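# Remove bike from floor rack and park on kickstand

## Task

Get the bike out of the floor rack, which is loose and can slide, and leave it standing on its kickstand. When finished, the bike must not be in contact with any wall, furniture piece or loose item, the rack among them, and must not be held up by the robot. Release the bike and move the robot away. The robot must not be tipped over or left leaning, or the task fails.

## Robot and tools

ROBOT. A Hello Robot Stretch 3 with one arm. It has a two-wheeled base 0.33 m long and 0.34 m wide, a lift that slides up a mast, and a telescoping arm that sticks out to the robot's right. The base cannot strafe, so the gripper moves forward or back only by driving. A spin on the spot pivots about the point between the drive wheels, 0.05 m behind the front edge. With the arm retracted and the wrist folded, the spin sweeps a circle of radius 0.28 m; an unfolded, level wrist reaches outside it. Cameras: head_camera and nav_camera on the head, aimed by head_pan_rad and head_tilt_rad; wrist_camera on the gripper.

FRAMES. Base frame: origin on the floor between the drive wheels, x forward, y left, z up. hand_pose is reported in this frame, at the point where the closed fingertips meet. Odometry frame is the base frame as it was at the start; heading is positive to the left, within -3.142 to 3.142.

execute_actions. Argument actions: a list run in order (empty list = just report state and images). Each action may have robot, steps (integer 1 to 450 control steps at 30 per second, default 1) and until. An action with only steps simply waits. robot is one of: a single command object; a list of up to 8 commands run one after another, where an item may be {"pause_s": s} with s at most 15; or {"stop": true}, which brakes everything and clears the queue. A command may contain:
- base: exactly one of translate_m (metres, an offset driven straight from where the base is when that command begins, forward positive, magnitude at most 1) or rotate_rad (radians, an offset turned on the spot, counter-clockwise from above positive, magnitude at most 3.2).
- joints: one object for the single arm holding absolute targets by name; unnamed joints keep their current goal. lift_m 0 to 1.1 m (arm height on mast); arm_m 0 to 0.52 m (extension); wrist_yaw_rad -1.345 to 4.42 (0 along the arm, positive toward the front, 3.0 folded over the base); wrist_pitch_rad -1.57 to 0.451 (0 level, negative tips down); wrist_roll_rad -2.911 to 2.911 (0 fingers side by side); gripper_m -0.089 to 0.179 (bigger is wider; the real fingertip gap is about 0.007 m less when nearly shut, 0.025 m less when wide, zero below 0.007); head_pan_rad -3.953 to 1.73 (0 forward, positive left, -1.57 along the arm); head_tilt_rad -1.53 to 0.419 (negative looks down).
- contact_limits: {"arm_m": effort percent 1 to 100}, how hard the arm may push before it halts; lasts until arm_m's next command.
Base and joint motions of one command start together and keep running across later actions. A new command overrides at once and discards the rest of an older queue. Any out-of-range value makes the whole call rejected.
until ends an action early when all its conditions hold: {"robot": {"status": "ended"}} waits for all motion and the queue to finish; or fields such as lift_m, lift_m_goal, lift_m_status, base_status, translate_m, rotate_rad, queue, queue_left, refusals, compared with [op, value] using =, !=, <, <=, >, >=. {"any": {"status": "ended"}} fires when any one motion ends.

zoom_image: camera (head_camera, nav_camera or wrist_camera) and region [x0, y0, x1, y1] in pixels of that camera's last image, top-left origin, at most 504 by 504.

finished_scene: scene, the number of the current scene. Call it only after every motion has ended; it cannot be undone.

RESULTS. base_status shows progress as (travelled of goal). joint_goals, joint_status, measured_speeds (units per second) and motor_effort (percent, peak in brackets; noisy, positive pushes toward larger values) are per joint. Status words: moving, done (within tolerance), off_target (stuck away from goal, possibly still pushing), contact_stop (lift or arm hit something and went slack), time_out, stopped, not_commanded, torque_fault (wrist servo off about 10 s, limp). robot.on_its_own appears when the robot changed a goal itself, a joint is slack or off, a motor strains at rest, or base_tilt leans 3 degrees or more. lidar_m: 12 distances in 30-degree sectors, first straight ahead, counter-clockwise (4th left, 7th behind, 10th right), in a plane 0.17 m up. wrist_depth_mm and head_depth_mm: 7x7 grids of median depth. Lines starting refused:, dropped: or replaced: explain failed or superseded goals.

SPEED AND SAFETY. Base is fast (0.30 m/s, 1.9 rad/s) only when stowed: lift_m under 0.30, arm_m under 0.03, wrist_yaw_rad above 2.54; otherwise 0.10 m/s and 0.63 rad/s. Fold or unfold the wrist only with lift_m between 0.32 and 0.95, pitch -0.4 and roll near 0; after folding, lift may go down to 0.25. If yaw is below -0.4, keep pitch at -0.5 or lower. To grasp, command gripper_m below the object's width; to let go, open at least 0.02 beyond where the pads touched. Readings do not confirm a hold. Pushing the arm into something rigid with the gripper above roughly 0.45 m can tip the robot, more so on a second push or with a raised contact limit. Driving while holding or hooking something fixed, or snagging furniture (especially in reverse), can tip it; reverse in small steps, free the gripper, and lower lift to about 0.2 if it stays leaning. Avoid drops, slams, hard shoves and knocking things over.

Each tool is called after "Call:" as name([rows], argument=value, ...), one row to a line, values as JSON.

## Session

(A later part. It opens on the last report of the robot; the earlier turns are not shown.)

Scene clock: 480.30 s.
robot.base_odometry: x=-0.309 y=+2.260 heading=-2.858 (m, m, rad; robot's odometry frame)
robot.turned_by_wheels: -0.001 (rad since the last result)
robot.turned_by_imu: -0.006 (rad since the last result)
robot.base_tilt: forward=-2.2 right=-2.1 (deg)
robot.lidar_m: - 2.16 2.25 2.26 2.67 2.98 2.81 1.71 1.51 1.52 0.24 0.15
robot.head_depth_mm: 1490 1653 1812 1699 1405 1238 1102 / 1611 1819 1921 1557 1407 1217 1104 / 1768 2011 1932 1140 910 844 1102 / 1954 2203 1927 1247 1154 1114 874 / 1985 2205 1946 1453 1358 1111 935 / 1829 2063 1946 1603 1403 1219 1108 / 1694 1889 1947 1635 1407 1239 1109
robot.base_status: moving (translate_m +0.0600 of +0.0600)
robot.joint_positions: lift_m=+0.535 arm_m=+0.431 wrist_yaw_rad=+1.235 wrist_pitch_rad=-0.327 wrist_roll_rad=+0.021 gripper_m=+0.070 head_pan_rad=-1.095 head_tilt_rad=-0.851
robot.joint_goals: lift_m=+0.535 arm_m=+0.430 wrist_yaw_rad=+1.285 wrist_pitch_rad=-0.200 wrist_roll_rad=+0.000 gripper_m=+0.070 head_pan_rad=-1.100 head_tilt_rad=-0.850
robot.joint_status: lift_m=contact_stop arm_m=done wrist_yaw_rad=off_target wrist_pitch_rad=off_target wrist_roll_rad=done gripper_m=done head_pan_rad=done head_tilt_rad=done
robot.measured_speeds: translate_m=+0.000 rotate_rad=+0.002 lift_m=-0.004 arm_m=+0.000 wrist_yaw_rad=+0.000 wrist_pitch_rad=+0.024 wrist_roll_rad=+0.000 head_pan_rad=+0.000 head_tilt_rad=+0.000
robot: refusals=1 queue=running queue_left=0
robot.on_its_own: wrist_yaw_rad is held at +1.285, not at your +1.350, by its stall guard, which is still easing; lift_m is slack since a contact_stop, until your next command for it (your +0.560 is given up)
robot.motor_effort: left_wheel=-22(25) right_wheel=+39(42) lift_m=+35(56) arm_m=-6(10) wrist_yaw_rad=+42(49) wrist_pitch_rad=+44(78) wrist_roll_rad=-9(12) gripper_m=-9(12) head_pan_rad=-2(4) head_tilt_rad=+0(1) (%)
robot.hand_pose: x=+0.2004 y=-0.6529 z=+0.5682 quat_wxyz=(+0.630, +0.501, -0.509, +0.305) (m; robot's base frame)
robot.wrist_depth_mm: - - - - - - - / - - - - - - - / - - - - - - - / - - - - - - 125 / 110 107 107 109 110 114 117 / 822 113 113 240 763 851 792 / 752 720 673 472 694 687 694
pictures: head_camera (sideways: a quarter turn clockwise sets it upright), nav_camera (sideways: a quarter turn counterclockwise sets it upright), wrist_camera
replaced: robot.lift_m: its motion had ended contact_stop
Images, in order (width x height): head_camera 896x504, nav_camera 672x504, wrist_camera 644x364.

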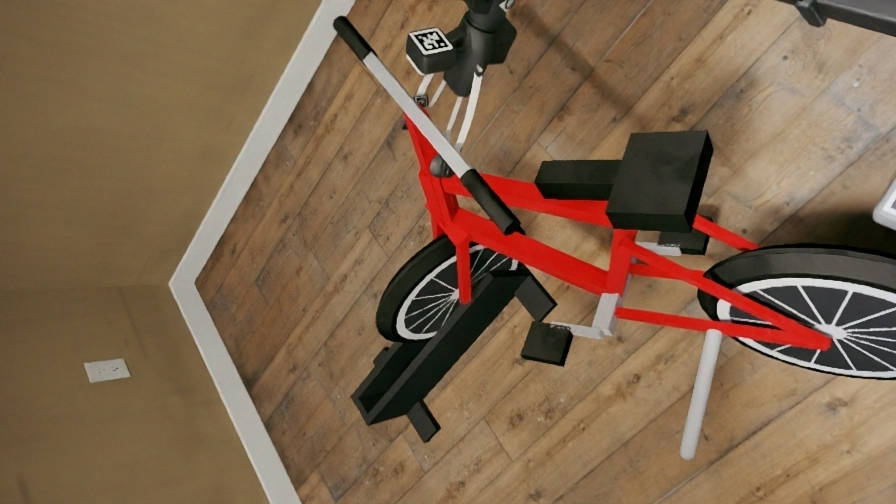

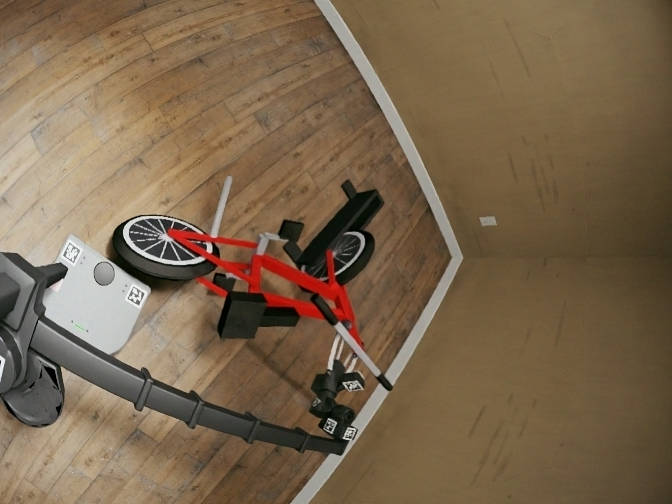

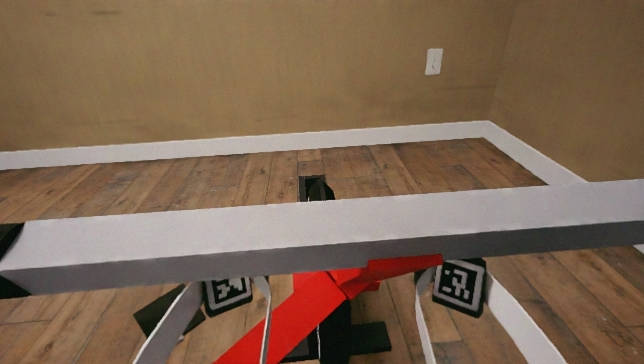

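Progress.

Call:
execute_actions([
  {"robot":{"base":{"rotate_rad":0.1},"joints":{"lift_m":0.545,"wrist_yaw_rad":1.2,"arm_m":0.41}},"steps":35},
  {"robot":{"base":{"rotate_rad":0.1},"joints":{"lift_m":0.56,"wrist_yaw_rad":1.15}},"steps":35},
])

Scene clock: 482.70 s.
robot.base_odometry: x=-0.309 y=+2.260 heading=-2.660 (m, m, rad; robot's odometry frame)
robot.turned_by_wheels: +0.198 (rad since the last result)
robot.turned_by_imu: +0.191 (rad since the last result)
robot.base_tilt: forward=-2.3 right=-1.3 (deg)
robot.lidar_m: 2.36 2.36 2.25 2.32 3.11 2.98 2.18 1.58 1.51 1.55 0.21 0.15
robot.head_depth_mm: 1705 1879 1930 1691 1406 1238 1124 / 1903 2120 1935 1559 1401 1212 1101 / 1997 2243 1927 1333 883 1117 1103 / 1868 2180 1949 1301 1328 957 850 / 1761 2016 1942 1540 1360 1194 950 / 1656 1893 1937 1635 1406 1213 1104 / 1567 1762 1908 1628 1403 1239 1104
robot.base_status: off_target (rotate_rad +0.0989 of +0.1000)
robot.joint_positions: lift_m=+0.560 arm_m=+0.410 wrist_yaw_rad=+1.107 wrist_pitch_rad=-0.320 wrist_roll_rad=+0.013 gripper_m=+0.070 head_pan_rad=-1.095 head_tilt_rad=-0.851
robot.joint_goals: lift_m=+0.560 arm_m=+0.410 wrist_yaw_rad=+1.150 wrist_pitch_rad=-0.200 wrist_roll_rad=+0.000 gripper_m=+0.070 head_pan_rad=-1.100 head_tilt_rad=-0.850
robot.joint_status: lift_m=done arm_m=done wrist_yaw_rad=off_target wrist_pitch_rad=off_target wrist_roll_rad=done gripper_m=done head_pan_rad=done head_tilt_rad=done
robot.measured_speeds: translate_m=+0.000 rotate_rad=+0.000 lift_m=+0.000 arm_m=+0.000 wrist_yaw_rad=+0.000 wrist_pitch_rad=+0.000 wrist_roll_rad=+0.000 head_pan_rad=+0.000 head_tilt_rad=+0.000
robot: refusals=1 queue=dropped queue_left=0
robot.on_its_own: left_wheel is at rest, and its effort (-21) is outside its rest range (-18 to +18); right_wheel is at rest, and its effort (+33) is outside its rest range (-18 to +18); wrist_yaw_rad is at rest, and its effort (+37) is outside its rest range (-12 to +12); wrist_pitch_rad is at rest, and its effort (+43) is outside its rest range (-20 to +32)
robot.motor_effort: left_wheel=-21(34) right_wheel=+33(59) lift_m=+42(46) arm_m=-2(9) wrist_yaw_rad=+37(47) wrist_pitch_rad=+43(53) wrist_roll_rad=-5(9) gripper_m=-8(10) head_pan_rad=-3(2) head_tilt_rad=+1(1) (%)
robot.hand_pose: x=+0.1893 y=-0.6607 z=+0.5948 quat_wxyz=(+0.650, +0.465, -0.538, +0.268) (m; robot's base frame)
robot.wrist_depth_mm: - - - - - - - / - - - - - - - / - - - - - - - / - - - - - - 130 / 112 109 109 112 115 116 123 / 841 473 115 241 389 882 832 / 745 752 730 433 714 736 708
pictures: head_camera (sideways: a quarter turn clockwise sets it upright), nav_camera (sideways: a quarter turn counterclockwise sets it upright), wrist_camera
Images, in order (width x height): head_camera 896x504, nav_camera 672x504, wrist_camera 644x364.

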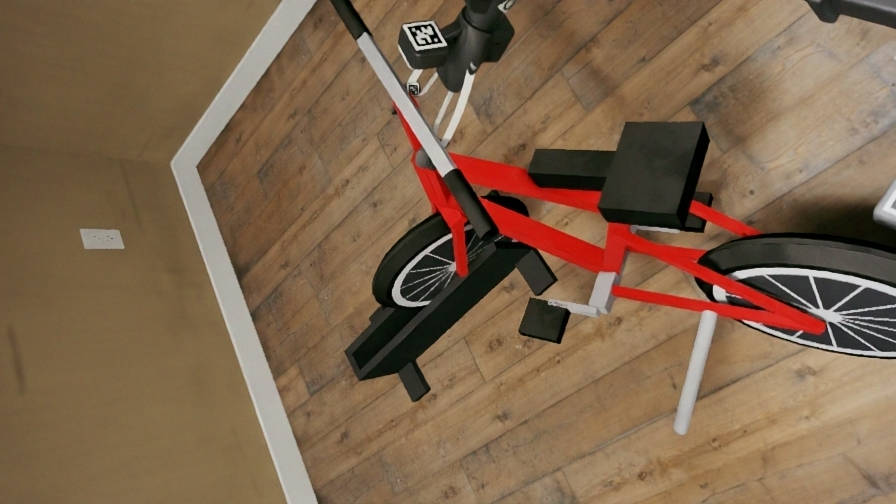

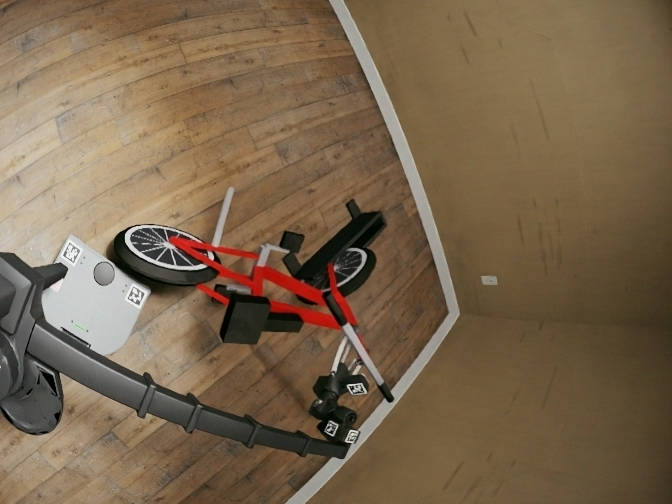

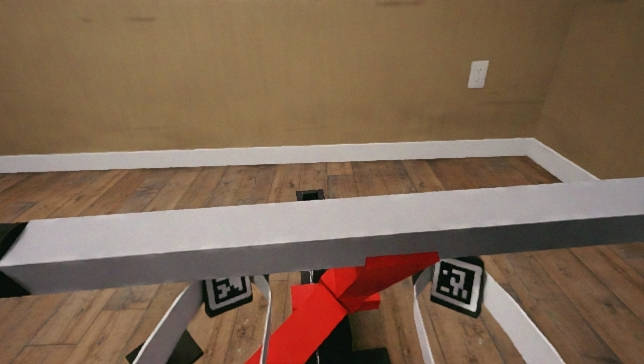

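Call:
execute_actions([
  {"robot":{"base":{"rotate_rad":0.1},"joints":{"lift_m":0.575,"arm_m":0.385,"wrist_roll_rad":-0.1}},"steps":35},
  {"robot":{"base":{"rotate_rad":0.1},"joints":{"lift_m":0.585,"arm_m":0.36}},"steps":35},
])

Scene clock: 485.17 s.
robot.base_odometry: x=-0.309 y=+2.260 heading=-2.461 (m, m, rad; robot's odometry frame)
robot.turned_by_wheels: +0.198 (rad since the last result)
robot.turned_by_imu: +0.187 (rad since the last result)
robot.base_tilt: forward=-2.2 right=+0.2 (deg)
robot.lidar_m: - 2.27 2.25 2.47 3.00 2.98 1.89 1.53 1.51 0.39 0.20 0.15
robot.head_depth_mm: 1934 2168 1922 1664 1400 1236 1103 / 1858 2161 1938 1566 1401 1236 1104 / 1775 2070 1933 1116 861 778 1101 / 1695 1964 1932 1519 1325 938 862 / 1631 1880 1933 1631 1378 1216 970 / 1580 1802 1938 1632 1416 1219 1104 / 1516 1720 1884 1627 1411 1239 1109
robot.base_status: moving (rotate_rad +0.0992 of +0.1000)
robot.joint_positions: lift_m=+0.585 arm_m=+0.361 wrist_yaw_rad=+0.992 wrist_pitch_rad=-0.283 wrist_roll_rad=-0.071 gripper_m=+0.070 head_pan_rad=-1.095 head_tilt_rad=-0.851
robot.joint_goals: lift_m=+0.585 arm_m=+0.360 wrist_yaw_rad=+1.029 wrist_pitch_rad=-0.200 wrist_roll_rad=-0.100 gripper_m=+0.070 head_pan_rad=-1.100 head_tilt_rad=-0.850
robot.joint_status: lift_m=done arm_m=done wrist_yaw_rad=off_target wrist_pitch_rad=off_target wrist_roll_rad=off_target gripper_m=done head_pan_rad=done head_tilt_rad=done
robot.measured_speeds: translate_m=+0.000 rotate_rad=+0.000 lift_m=+0.000 arm_m=+0.000 wrist_yaw_rad=+0.000 wrist_pitch_rad=+0.000 wrist_roll_rad=+0.000 head_pan_rad=+0.000 head_tilt_rad=+0.000
robot: refusals=1 queue=running queue_left=0
robot.on_its_own: wrist_yaw_rad is held at +1.029, not at your +1.150, by its stall guard, which is still easing
robot.motor_effort: left_wheel=-13(32) right_wheel=+23(52) lift_m=+39(47) arm_m=-8(10) wrist_yaw_rad=+32(46) wrist_pitch_rad=+29(51) wrist_roll_rad=-12(24) gripper_m=-7(10) head_pan_rad=-3(3) head_tilt_rad=+0(0) (%)
robot.hand_pose: x=+0.1789 y=-0.6367 z=+0.6288 quat_wxyz=(+0.683, +0.412, -0.544, +0.260) (m; robot's base frame)
robot.wrist_depth_mm: - - - - - - - / - - - - - - - / - - - - - - - / 131 130 127 130 - - - / - - 131 126 120 117 114 / 906 898 931 881 181 - 941 / 745 759 784 234 762 813 858
pictures: head_camera (sideways: a quarter turn clockwise sets it upright), nav_camera (sideways: a quarter turn counterclockwise sets it upright), wrist_camera
Images, in order (width x height): head_camera 896x504, nav_camera 672x504, wrist_camera 644x364.

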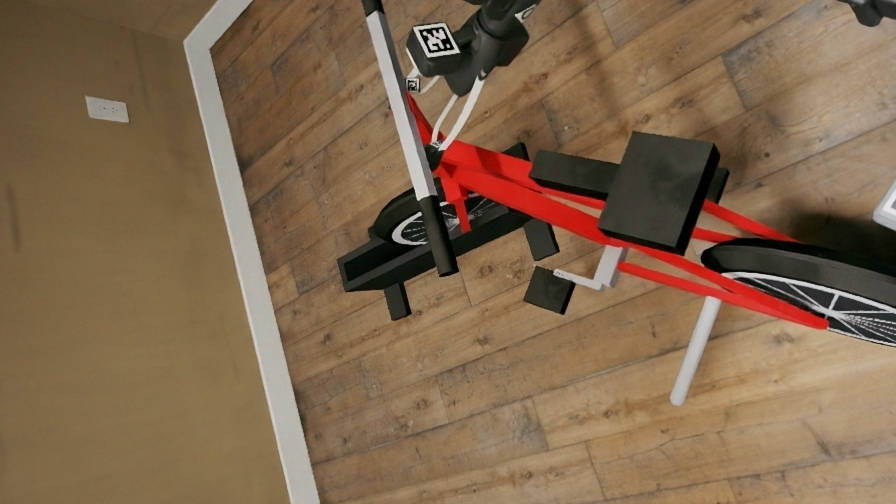

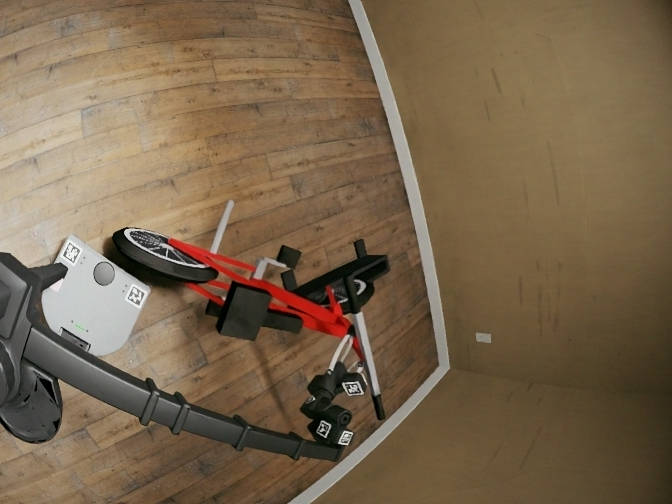

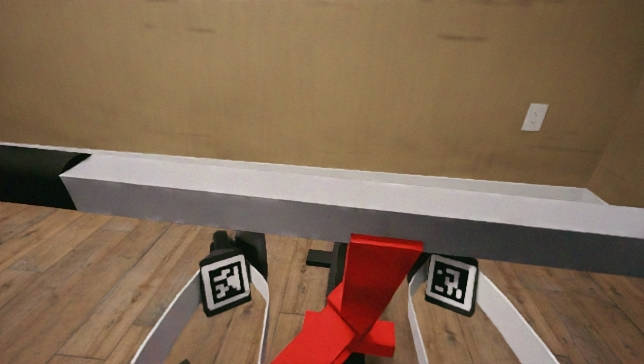

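Call:
execute_actions([
  {"robot":{"base":{"rotate_rad":0.08},"joints":{"lift_m":0.57,"arm_m":0.385}},"steps":30},
  {"robot":{"base":{"rotate_rad":0.08}},"steps":35},
])

Scene clock: 487.43 s.
robot.base_odometry: x=-0.309 y=+2.260 heading=-2.303 (m, m, rad; robot's odometry frame)
robot.turned_by_wheels: +0.158 (rad since the last result)
robot.turned_by_imu: +0.152 (rad since the last result)
robot.base_tilt: forward=-2.4 right=-1.2 (deg)
robot.lidar_m: 2.54 2.25 2.25 2.67 2.98 2.80 1.72 1.52 1.52 0.40 0.18 0.15
robot.head_depth_mm: 1749 2047 1938 1558 1405 1233 1113 / 1694 1990 1935 1104 1378 1213 1105 / 1657 1929 1929 1308 829 1064 1107 / 1619 1872 1952 1601 1354 939 855 / 1584 1834 1941 1630 1401 1218 1072 / 1545 1778 1942 1635 1401 1242 1109 / 1508 1740 1897 1632 1409 1240 1107
robot.base_status: off_target (rotate_rad +0.0791 of +0.0800)
robot.joint_positions: lift_m=+0.570 arm_m=+0.385 wrist_yaw_rad=+0.878 wrist_pitch_rad=-0.231 wrist_roll_rad=-0.090 gripper_m=+0.070 head_pan_rad=-1.095 head_tilt_rad=-0.851
robot.joint_goals: lift_m=+0.570 arm_m=+0.385 wrist_yaw_rad=+0.908 wrist_pitch_rad=-0.200 wrist_roll_rad=-0.100 gripper_m=+0.070 head_pan_rad=-1.100 head_tilt_rad=-0.850
robot.joint_status: lift_m=done arm_m=done wrist_yaw_rad=off_target wrist_pitch_rad=off_target wrist_roll_rad=off_target gripper_m=done head_pan_rad=done head_tilt_rad=done
robot.measured_speeds: translate_m=+0.000 rotate_rad=+0.000 lift_m=+0.000 arm_m=+0.000 wrist_yaw_rad=+0.000 wrist_pitch_rad=+0.000 wrist_roll_rad=+0.000 head_pan_rad=+0.000 head_tilt_rad=+0.000
robot: refusals=1 queue=done queue_left=0
robot.on_its_own: wrist_yaw_rad is held at +0.908, not at your +1.150, by its stall guard, which is still easing; right_wheel is at rest, and its effort (+27) is outside its rest range (-18 to +18)
robot.motor_effort: left_wheel=-16(32) right_wheel=+27(56) lift_m=+27(40) arm_m=+4(9) wrist_yaw_rad=+26(43) wrist_pitch_rad=+11(29) wrist_roll_rad=-4(12) gripper_m=-5(9) head_pan_rad=-3(2) head_tilt_rad=+0(0) (%)
robot.hand_pose: x=+0.1662 y=-0.6856 z=+0.6266 quat_wxyz=(+0.697, +0.362, -0.570, +0.241) (m; robot's base frame)
robot.wrist_depth_mm: - - - - - - - / - - - - - - - / - - - - - - - / - 113 105 100 103 - - / - - - 103 96 89 85 / 903 951 958 926 119 961 89 / 762 787 799 207 802 857 873
pictures: head_camera (sideways: a quarter turn clockwise sets it upright), nav_camera (sideways: a quarter turn counterclockwise sets it upright), wrist_camera
Images, in order (width x height): head_camera 896x504, nav_camera 672x504, wrist_camera 644x364.

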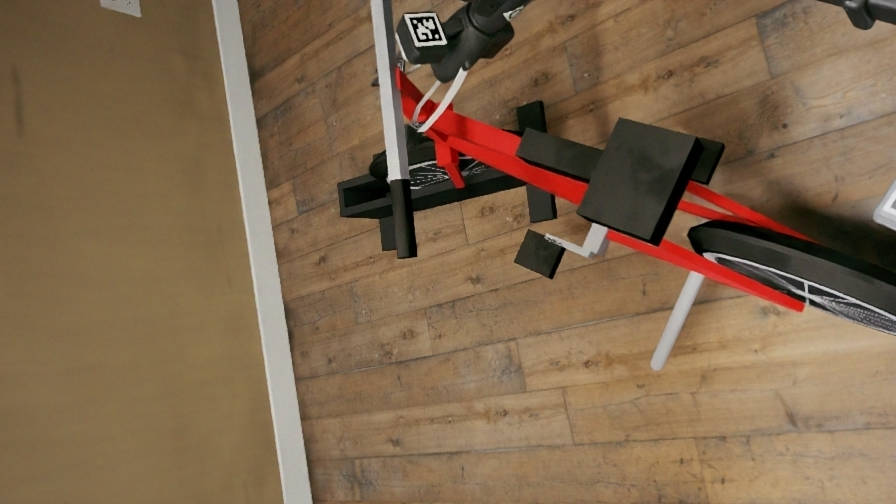

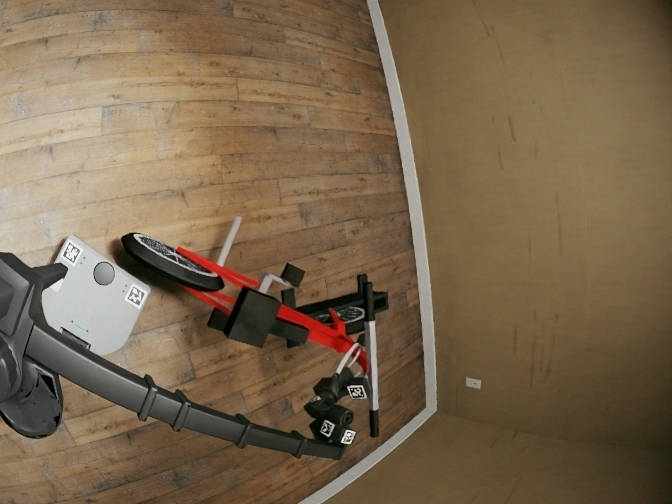

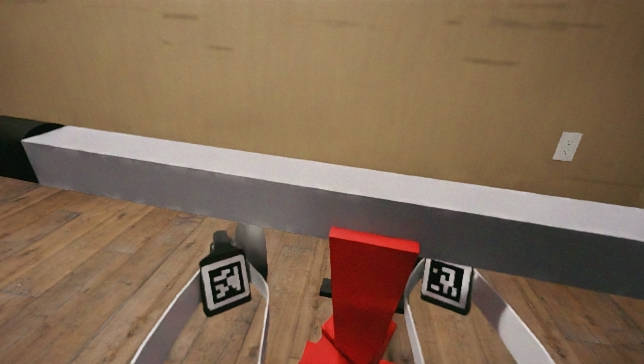

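Call:
execute_actions([
  {"robot":{"base":{"rotate_rad":0.06},"joints":{"arm_m":0.42,"wrist_yaw_rad":0.9}},"steps":35},
  {"robot":{"base":{"rotate_rad":0.08},"joints":{"head_pan_rad":-1.35}},"steps":35},
])

Scene clock: 489.87 s.
robot.base_odometry: x=-0.309 y=+2.260 heading=-2.165 (m, m, rad; robot's odometry frame)
robot.turned_by_wheels: +0.138 (rad since the last result)
robot.turned_by_imu: +0.135 (rad since the last result)
robot.base_tilt: forward=-2.4 right=-1.3 (deg)
robot.lidar_m: 2.39 2.25 2.29 2.95 2.99 2.33 1.61 1.51 1.54 0.39 0.17 0.15
robot.head_depth_mm: 1883 2170 1936 - 1434 - - / 1814 2119 1946 1555 1402 1233 1104 / 1738 2036 1986 1542 1404 1198 1108 / 1671 1935 1940 1474 823 935 1088 / 1622 1862 1938 1591 1351 1199 836 / 1559 1793 1932 1629 1413 1217 1107 / 1511 1720 1894 1628 1408 1238 1109
robot.base_status: off_target (rotate_rad +0.0792 of +0.0800)
robot.joint_positions: lift_m=+0.570 arm_m=+0.420 wrist_yaw_rad=+0.876 wrist_pitch_rad=-0.210 wrist_roll_rad=-0.096 gripper_m=+0.070 head_pan_rad=-1.343 head_tilt_rad=-0.851
robot.joint_goals: lift_m=+0.570 arm_m=+0.420 wrist_yaw_rad=+0.900 wrist_pitch_rad=-0.200 wrist_roll_rad=-0.100 gripper_m=+0.070 head_pan_rad=-1.350 head_tilt_rad=-0.850
robot.joint_status: lift_m=done arm_m=done wrist_yaw_rad=off_target wrist_pitch_rad=off_target wrist_roll_rad=off_target gripper_m=done head_pan_rad=done head_tilt_rad=done
robot.measured_speeds: translate_m=+0.000 rotate_rad=+0.000 lift_m=+0.000 arm_m=+0.000 wrist_yaw_rad=+0.000 wrist_pitch_rad=+0.000 wrist_roll_rad=+0.000 head_pan_rad=+0.000 head_tilt_rad=+0.000
robot: refusals=1 queue=done queue_left=0
robot.on_its_own: right_wheel is at rest, and its effort (+23) is outside its rest range (-18 to +18); wrist_yaw_rad is at rest, and its effort (+21) is outside its rest range (-12 to +12)
robot.motor_effort: left_wheel=-14(30) right_wheel=+23(47) lift_m=+27(27) arm_m=+2(5) wrist_yaw_rad=+21(44) wrist_pitch_rad=+3(11) wrist_roll_rad=-2(4) gripper_m=-5(9) head_pan_rad=-5(30) head_tilt_rad=+0(1) (%)
robot.hand_pose: x=+0.1672 y=-0.7222 z=+0.6319 quat_wxyz=(+0.697, +0.354, -0.572, +0.248) (m; robot's base frame)
robot.wrist_depth_mm: - - - - - - 906 / - - - - - - 956 / - - - - - - - / 84 81 - - - - - / - 75 65 64 - - - / 943 928 64 55 52 53 - / 783 825 801 56 48 46 47
pictures: head_camera (sideways: a quarter turn clockwise sets it upright), nav_camera (sideways: a quarter turn counterclockwise sets it upright), wrist_camera
Images, in order (width x height): head_camera 896x504, nav_camera 672x504, wrist_camera 644x364.

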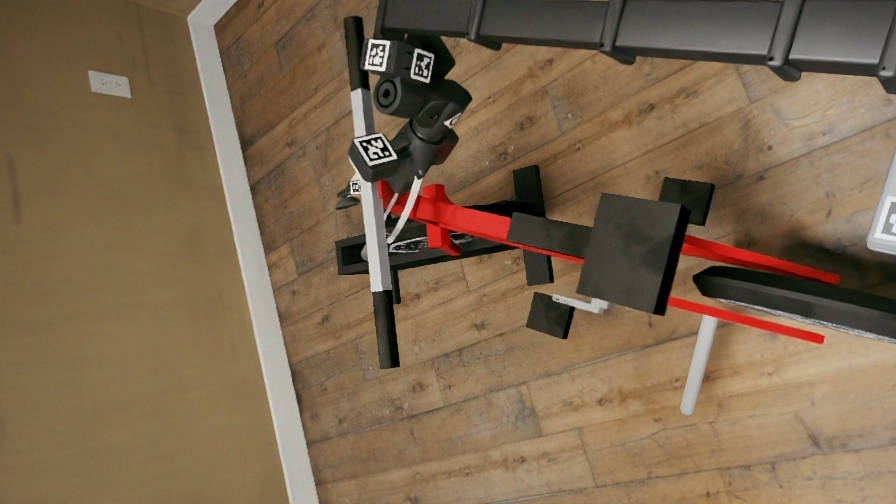

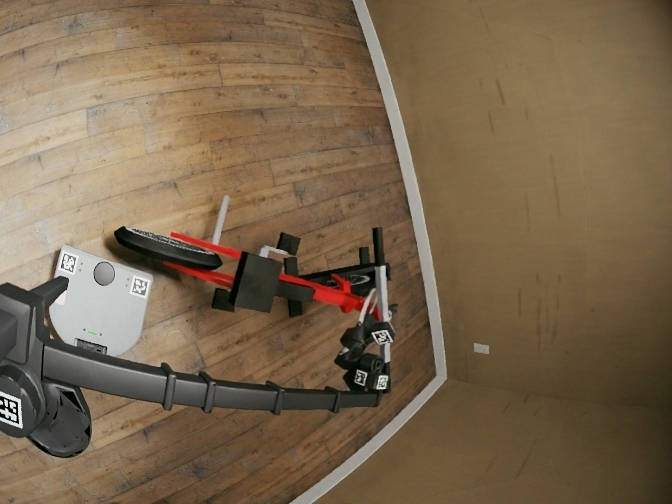

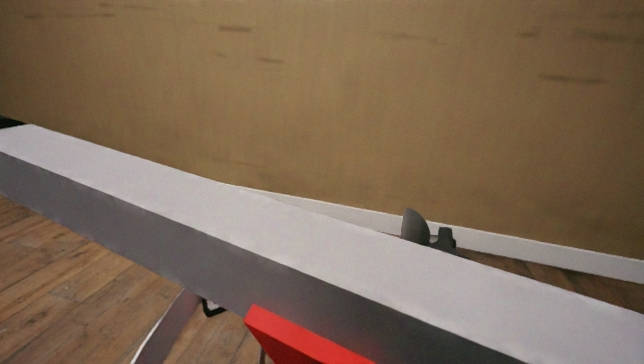

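Call:
execute_actions([
  {"robot":{"base":{"rotate_rad":0.04},"joints":{"arm_m":0.44,"wrist_yaw_rad":1.15,"wrist_roll_rad":0}},"steps":40},
  {"robot":{"joints":{"gripper_m":0.0}},"steps":30},
  {"robot":{"joints":{"arm_m":0.34}},"steps":60},
])

Scene clock: 494.37 s.
robot.base_odometry: x=-0.309 y=+2.260 heading=-2.125 (m, m, rad; robot's odometry frame)
robot.turned_by_wheels: +0.040 (rad since the last result)
robot.turned_by_imu: +0.038 (rad since the last result)
robot.base_tilt: forward=-2.4 right=-1.2 (deg)
robot.lidar_m: - 0.16 2.30 3.06 2.99 2.21 1.60 1.51 1.55 0.62 0.18 0.15
robot.head_depth_mm: 1832 2151 1935 1706 1417 - - / 1765 2070 1941 1700 1409 1235 1102 / 1712 1987 1931 1598 1407 1237 1102 / 1654 1923 1942 1335 1332 726 1088 / 1600 1848 1938 1595 1407 708 859 / 1566 1784 1944 1555 1406 1238 1107 / 1515 1729 1888 1638 1405 1242 1106
robot.base_status: done (rotate_rad +0.0396 of +0.0400)
robot.joint_positions: lift_m=+0.570 arm_m=+0.341 wrist_yaw_rad=+1.085 wrist_pitch_rad=-0.211 wrist_roll_rad=-0.017 gripper_m=+0.010 head_pan_rad=-1.343 head_tilt_rad=-0.851
robot.joint_goals: lift_m=+0.570 arm_m=+0.340 wrist_yaw_rad=+1.094 wrist_pitch_rad=-0.200 wrist_roll_rad=+0.000 gripper_m=+0.009 head_pan_rad=-1.350 head_tilt_rad=-0.850
robot.joint_status: lift_m=done arm_m=done wrist_yaw_rad=done wrist_pitch_rad=off_target wrist_roll_rad=done gripper_m=done head_pan_rad=done head_tilt_rad=done
robot.measured_speeds: translate_m=+0.000 rotate_rad=+0.000 lift_m=+0.000 arm_m=+0.000 wrist_yaw_rad=+0.000 wrist_pitch_rad=+0.000 wrist_roll_rad=+0.000 head_pan_rad=+0.000 head_tilt_rad=+0.000
robot: refusals=1 queue=done queue_left=0
robot.on_its_own: wrist_yaw_rad is held at +1.094, not at your +1.150, by its stall guard, which is not easing now; gripper_m is held at +0.009, not at your +0.000, by its stall guard, which is still easing
robot.motor_effort: left_wheel=-6(31) right_wheel=+10(53) lift_m=+27(27) arm_m=-7(10) wrist_yaw_rad=+8(53) wrist_pitch_rad=+3(4) wrist_roll_rad=+7(8) gripper_m=-10(98) head_pan_rad=-5(4) head_tilt_rad=+0(0) (%)
robot.hand_pose: x=+0.1957 y=-0.6004 z=+0.6317 quat_wxyz=(+0.646, +0.424, -0.558, +0.303) (m; robot's base frame)
robot.wrist_depth_mm: - - - - - - 906 / - - - - - - 927 / - 145 - - - - - / - - 79 - - - - / - - 66 57 - - - / - - 63 49 48 - - / 824 838 793 53 - - 851
pictures: head_camera (sideways: a quarter turn clockwise sets it upright), nav_camera (sideways: a quarter turn counterclockwise sets it upright), wrist_camera
Images, in order (width x height): head_camera 896x504, nav_camera 672x504, wrist_camera 644x364.

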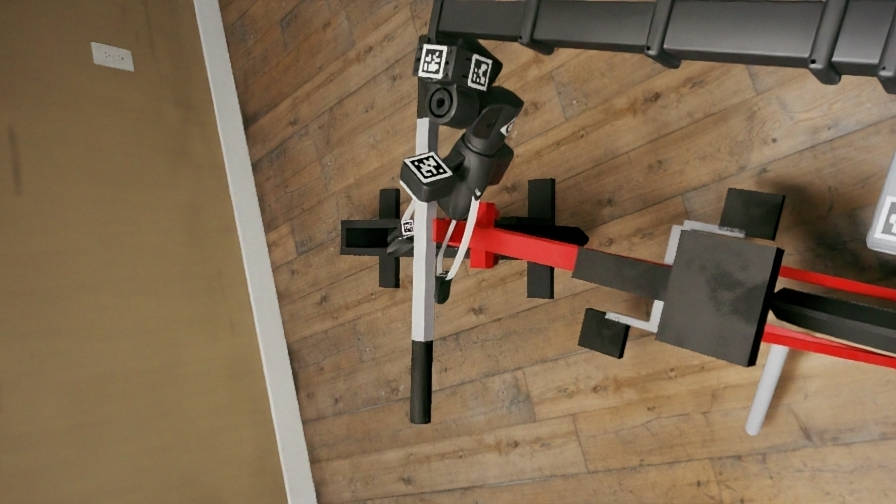

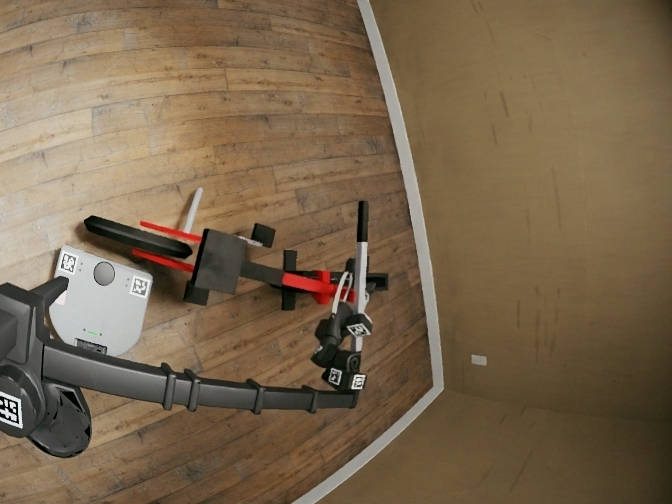

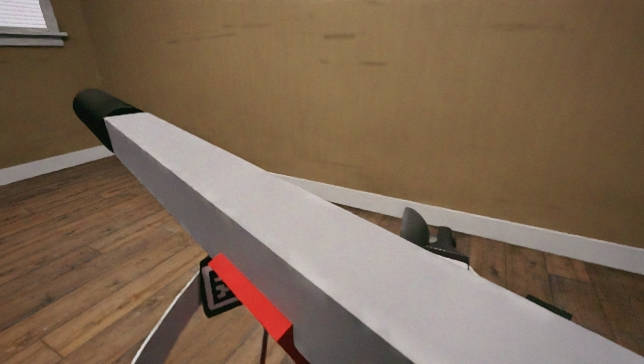

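Call:
execute_actions([
  {"robot":{"joints":{"arm_m":0.17,"head_tilt_rad":-1.1}},"steps":90},
])

Call:
execute_actions([
  {"robot":{"base":{"rotate_rad":0.04},"joints":{"arm_m":0.01}},"steps":90},
])

Scene clock: 497.50 s.
robot.base_odometry: x=-0.309 y=+2.260 heading=-2.125 (m, m, rad; robot's odometry frame)
robot.turned_by_wheels: +0.000 (rad since the last result)
robot.turned_by_imu: +0.000 (rad since the last result)
robot.base_tilt: forward=-2.5 right=-1.3 (deg)
robot.lidar_m: - 0.15 0.18 3.06 2.99 2.21 1.59 1.51 1.55 0.45 0.45 0.16
robot.head_depth_mm: 1926 1718 1533 1436 - 1166 1078 / 1894 1705 1537 1358 1274 1195 - / 1875 1711 1540 1356 1273 1196 - / 1840 1642 1393 984 1263 1021 - / 1800 1730 1537 1398 806 677 1055 / 1730 1716 1544 1397 1273 878 1055 / 1691 1726 1541 1396 1281 1178 1090
robot.base_status: done (rotate_rad +0.0397 of +0.0400)
robot.joint_positions: lift_m=+0.570 arm_m=+0.171 wrist_yaw_rad=+1.073 wrist_pitch_rad=-0.218 wrist_roll_rad=-0.030 gripper_m=+0.013 head_pan_rad=-1.343 head_tilt_rad=-1.086
robot.joint_goals: lift_m=+0.570 arm_m=+0.170 wrist_yaw_rad=+1.094 wrist_pitch_rad=-0.200 wrist_roll_rad=+0.000 gripper_m=+0.012 head_pan_rad=-1.350 head_tilt_rad=-1.100
robot.joint_status: lift_m=done arm_m=done wrist_yaw_rad=done wrist_pitch_rad=off_target wrist_roll_rad=done gripper_m=done head_pan_rad=done head_tilt_rad=done
robot.measured_speeds: translate_m=+0.000 rotate_rad=+0.000 lift_m=+0.000 arm_m=+0.000 wrist_yaw_rad=+0.000 wrist_pitch_rad=+0.000 wrist_roll_rad=+0.000 head_pan_rad=+0.000 head_tilt_rad=+0.000
robot: refusals=1 queue=done queue_left=0
robot.on_its_own: wrist_yaw_rad is held at +1.094, not at your +1.150, by its stall guard, which is not easing now; gripper_m is held at +0.012, not at your +0.000, by its stall guard, which is not easing now; wrist_yaw_rad is at rest, and its effort (+18) is outside its rest range (-12 to +12)
robot.motor_effort: left_wheel=-6(9) right_wheel=+9(15) lift_m=+27(27) arm_m=-7(10) wrist_yaw_rad=+18(28) wrist_pitch_rad=+6(7) wrist_roll_rad=+12(12) gripper_m=-21(23) head_pan_rad=-5(5) head_tilt_rad=-5(20) (%)
robot.hand_pose: x=+0.1938 y=-0.4326 z=+0.6299 quat_wxyz=(+0.652, +0.421, -0.555, +0.300) (m; robot's base frame)
robot.wrist_depth_mm: - - - - - - - / - - - - - - - / - 158 - - - - - / - 142 81 - - - - / - - 68 55 55 - - / - - 64 50 - - - / 817 812 805 53 - - -
pictures: head_camera (sideways: a quarter turn clockwise sets it upright), nav_camera (sideways: a quarter turn counterclockwise sets it upright), wrist_camera
Images, in order (width x height): head_camera 896x504, nav_camera 672x504, wrist_camera 644x364.

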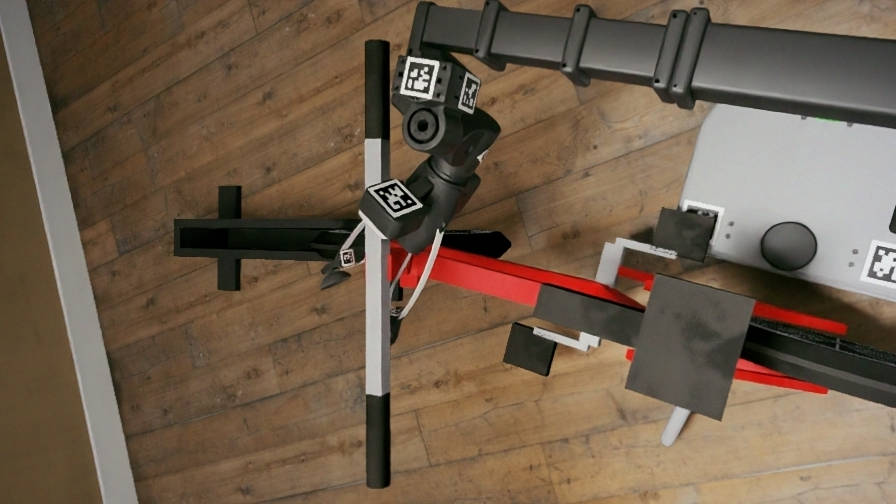

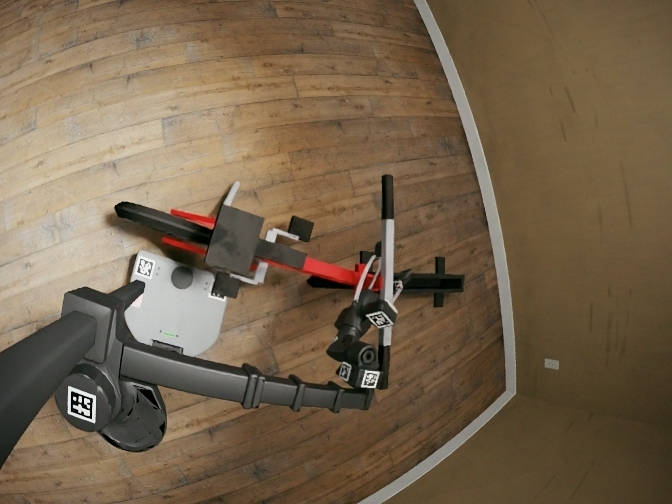

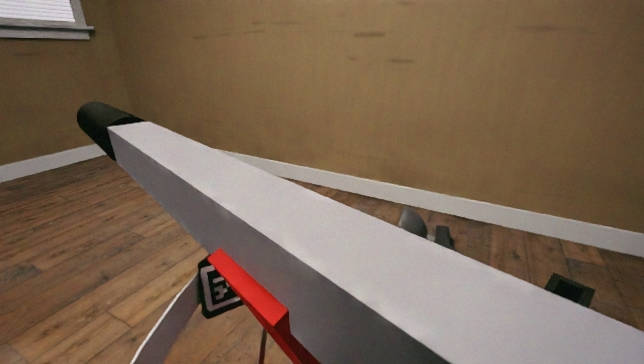

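Scene clock: 500.50 s.
robot.base_odometry: x=-0.309 y=+2.260 heading=-2.085 (m, m, rad; robot's odometry frame)
robot.turned_by_wheels: +0.040 (rad since the last result)
robot.turned_by_imu: +0.040 (rad since the last result)
robot.base_tilt: forward=-2.5 right=-1.5 (deg)
robot.lidar_m: 2.35 0.16 0.19 3.11 3.00 2.16 1.57 1.51 1.57 0.30 0.29 1.84
robot.head_depth_mm: 1890 1712 1537 1392 1273 1157 1082 / 1866 1723 1538 1386 583 - - / 1843 1726 1515 1392 1285 - - / 1831 1721 1537 1045 1227 1196 929 / 1796 1712 1544 1398 915 945 1063 / 1736 1724 1539 1397 1275 1167 620 / 1685 1731 1548 1399 1276 1179 621
robot.base_status: done (rotate_rad +0.0399 of +0.0400)
robot.joint_positions: lift_m=+0.570 arm_m=+0.010 wrist_yaw_rad=+1.050 wrist_pitch_rad=-0.214 wrist_roll_rad=-0.033 gripper_m=+0.013 head_pan_rad=-1.343 head_tilt_rad=-1.086
robot.joint_goals: lift_m=+0.570 arm_m=+0.010 wrist_yaw_rad=+1.043 wrist_pitch_rad=-0.200 wrist_roll_rad=+0.000 gripper_m=+0.012 head_pan_rad=-1.350 head_tilt_rad=-1.100
robot.joint_status: lift_m=done arm_m=done wrist_yaw_rad=done wrist_pitch_rad=off_target wrist_roll_rad=done gripper_m=done head_pan_rad=done head_tilt_rad=done
robot.measured_speeds: translate_m=+0.000 rotate_rad=+0.000 lift_m=+0.000 arm_m=+0.000 wrist_yaw_rad=+0.000 wrist_pitch_rad=+0.000 wrist_roll_rad=+0.000 head_pan_rad=+0.000 head_tilt_rad=+0.000
robot: refusals=1 queue=done queue_left=0
robot.on_its_own: wrist_yaw_rad is held at +1.043, not at your +1.150, by its stall guard, which is not easing now; gripper_m is held at +0.012, not at your +0.000, by its stall guard, which is not easing now
robot.motor_effort: left_wheel=-1(14) right_wheel=+1(18) lift_m=+28(28) arm_m=-3(13) wrist_yaw_rad=-6(37) wrist_pitch_rad=+5(6) wrist_roll_rad=+13(13) gripper_m=-19(23) head_pan_rad=-4(4) head_tilt_rad=-5(5) (%)
robot.hand_pose: x=+0.1913 y=-0.2774 z=+0.6308 quat_wxyz=(+0.656, +0.413, -0.559, +0.294) (m; robot's base frame)
robot.wrist_depth_mm: - - - - - - - / - - - - - - - / - 228 - - - - - / - - 83 - - - - / - - 70 53 52 - - / - - 63 50 - - - / 821 818 823 53 - - -
pictures: head_camera (sideways: a quarter turn clockwise sets it upright), nav_camera (sideways: a quarter turn counterclockwise sets it upright), wrist_camera
Images, in order (width x height): head_camera 896x504, nav_camera 672x504, wrist_camera 644x364.

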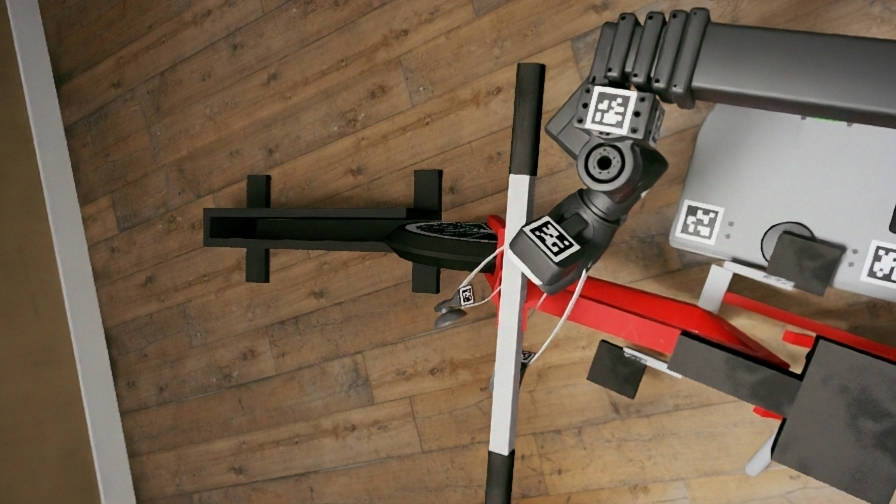

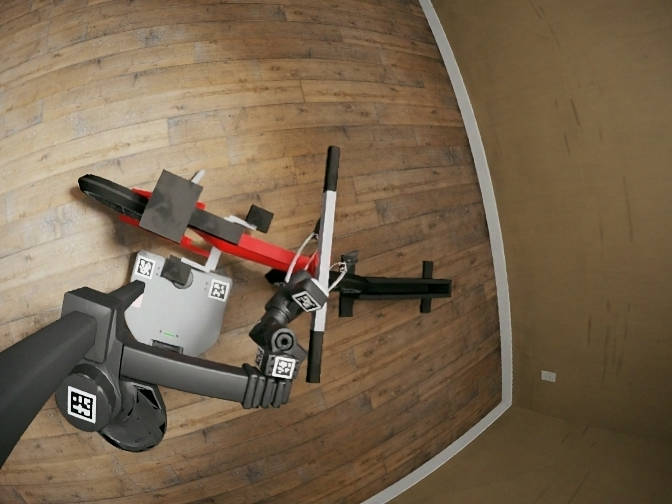

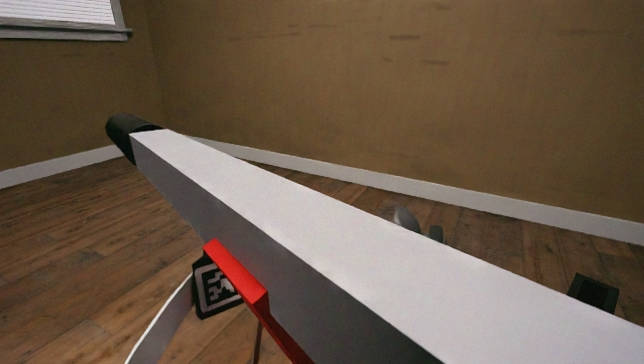

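Call:
execute_actions([
  {"robot":{"joints":{"gripper_m":0.08,"wrist_yaw_rad":1.15}},"steps":40},
  {"robot":{"base":{"translate_m":-0.06},"joints":{"wrist_yaw_rad":1.3,"lift_m":0.555}},"steps":45},
])

Scene clock: 503.43 s.
robot.base_odometry: x=-0.279 y=+2.312 heading=-2.085 (m, m, rad; robot's odometry frame)
robot.turned_by_wheels: +0.000 (rad since the last result)
robot.turned_by_imu: +0.000 (rad since the last result)
robot.base_tilt: forward=-4.3 right=-1.9 (deg)
robot.lidar_m: 0.29 0.32 0.40 3.08 2.98 2.09 1.52 1.46 1.51 1.88 0.21 0.33
robot.head_depth_mm: 1911 1712 1537 1391 1284 1163 1083 / 1889 1720 1540 1387 1300 - - / 1863 1719 1538 1388 1303 - - / 1834 1727 1491 1376 1295 1191 - / 1817 1715 1546 1389 997 1172 1086 / 1770 1723 1543 1399 914 949 921 / 1717 1730 1548 1398 766 1022 928
robot.base_status: moving (translate_m -0.0600 of -0.0600)
robot.joint_positions: lift_m=+0.555 arm_m=+0.010 wrist_yaw_rad=+1.298 wrist_pitch_rad=-0.215 wrist_roll_rad=-0.008 gripper_m=+0.080 head_pan_rad=-1.343 head_tilt_rad=-1.087
robot.joint_goals: lift_m=+0.555 arm_m=+0.010 wrist_yaw_rad=+1.300 wrist_pitch_rad=-0.200 wrist_roll_rad=+0.000 gripper_m=+0.080 head_pan_rad=-1.350 head_tilt_rad=-1.100
robot.joint_status: lift_m=done arm_m=done wrist_yaw_rad=done wrist_pitch_rad=off_target wrist_roll_rad=done gripper_m=done head_pan_rad=done head_tilt_rad=done
robot.measured_speeds: translate_m=+0.000 rotate_rad=+0.000 lift_m=+0.000 arm_m=+0.000 wrist_yaw_rad=+0.000 wrist_pitch_rad=+0.000 wrist_roll_rad=+0.000 head_pan_rad=+0.000 head_tilt_rad=+0.000
robot: refusals=1 queue=running queue_left=0
robot.motor_effort: left_wheel=-2(8) right_wheel=+2(4) lift_m=+27(28) arm_m=+0(4) wrist_yaw_rad=+2(23) wrist_pitch_rad=+5(5) wrist_roll_rad=+3(14) gripper_m=+1(78) head_pan_rad=-4(5) head_tilt_rad=-4(5) (%)
robot.hand_pose: x=+0.2147 y=-0.2212 z=+0.6155 quat_wxyz=(+0.608, +0.484, -0.512, +0.366) (m; robot's base frame)
robot.wrist_depth_mm: - - - 123 - - - / - - 187 - - - - / - - 241 - - - - / - - 250 - - - - / - - - - - - - / - - 254 947 934 979 965 / 271 261 751 267 818 805 832
pictures: head_camera (sideways: a quarter turn clockwise sets it upright), nav_camera (sideways: a quarter turn counterclockwise sets it upright), wrist_camera
Images, in order (width x height): head_camera 896x504, nav_camera 672x504, wrist_camera 644x364.

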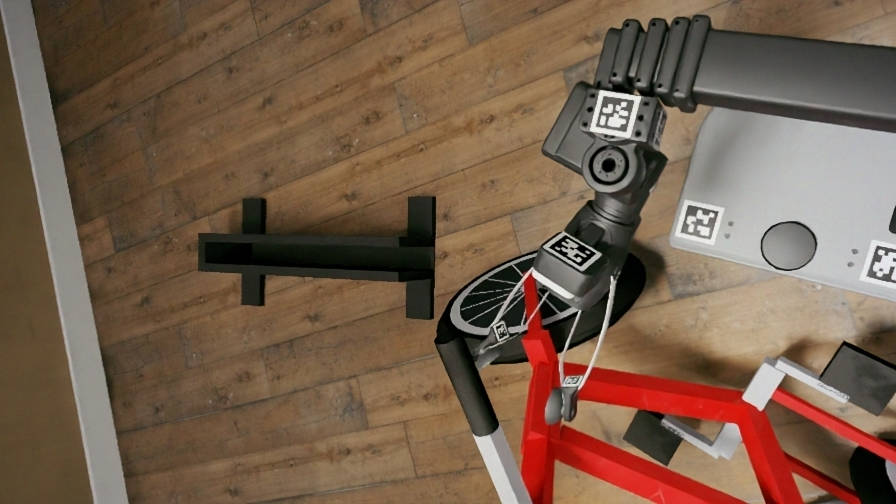

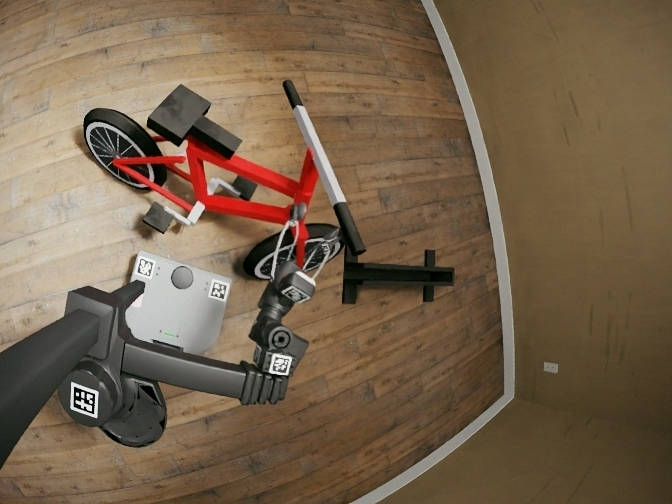

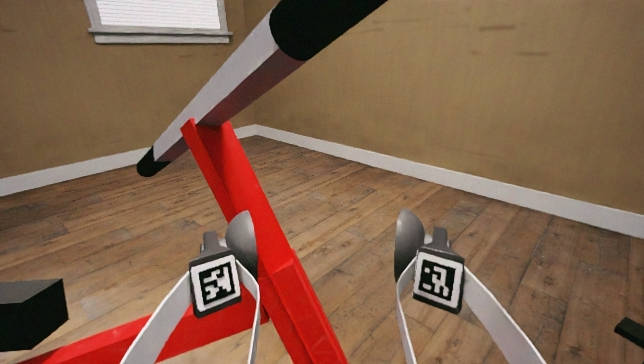

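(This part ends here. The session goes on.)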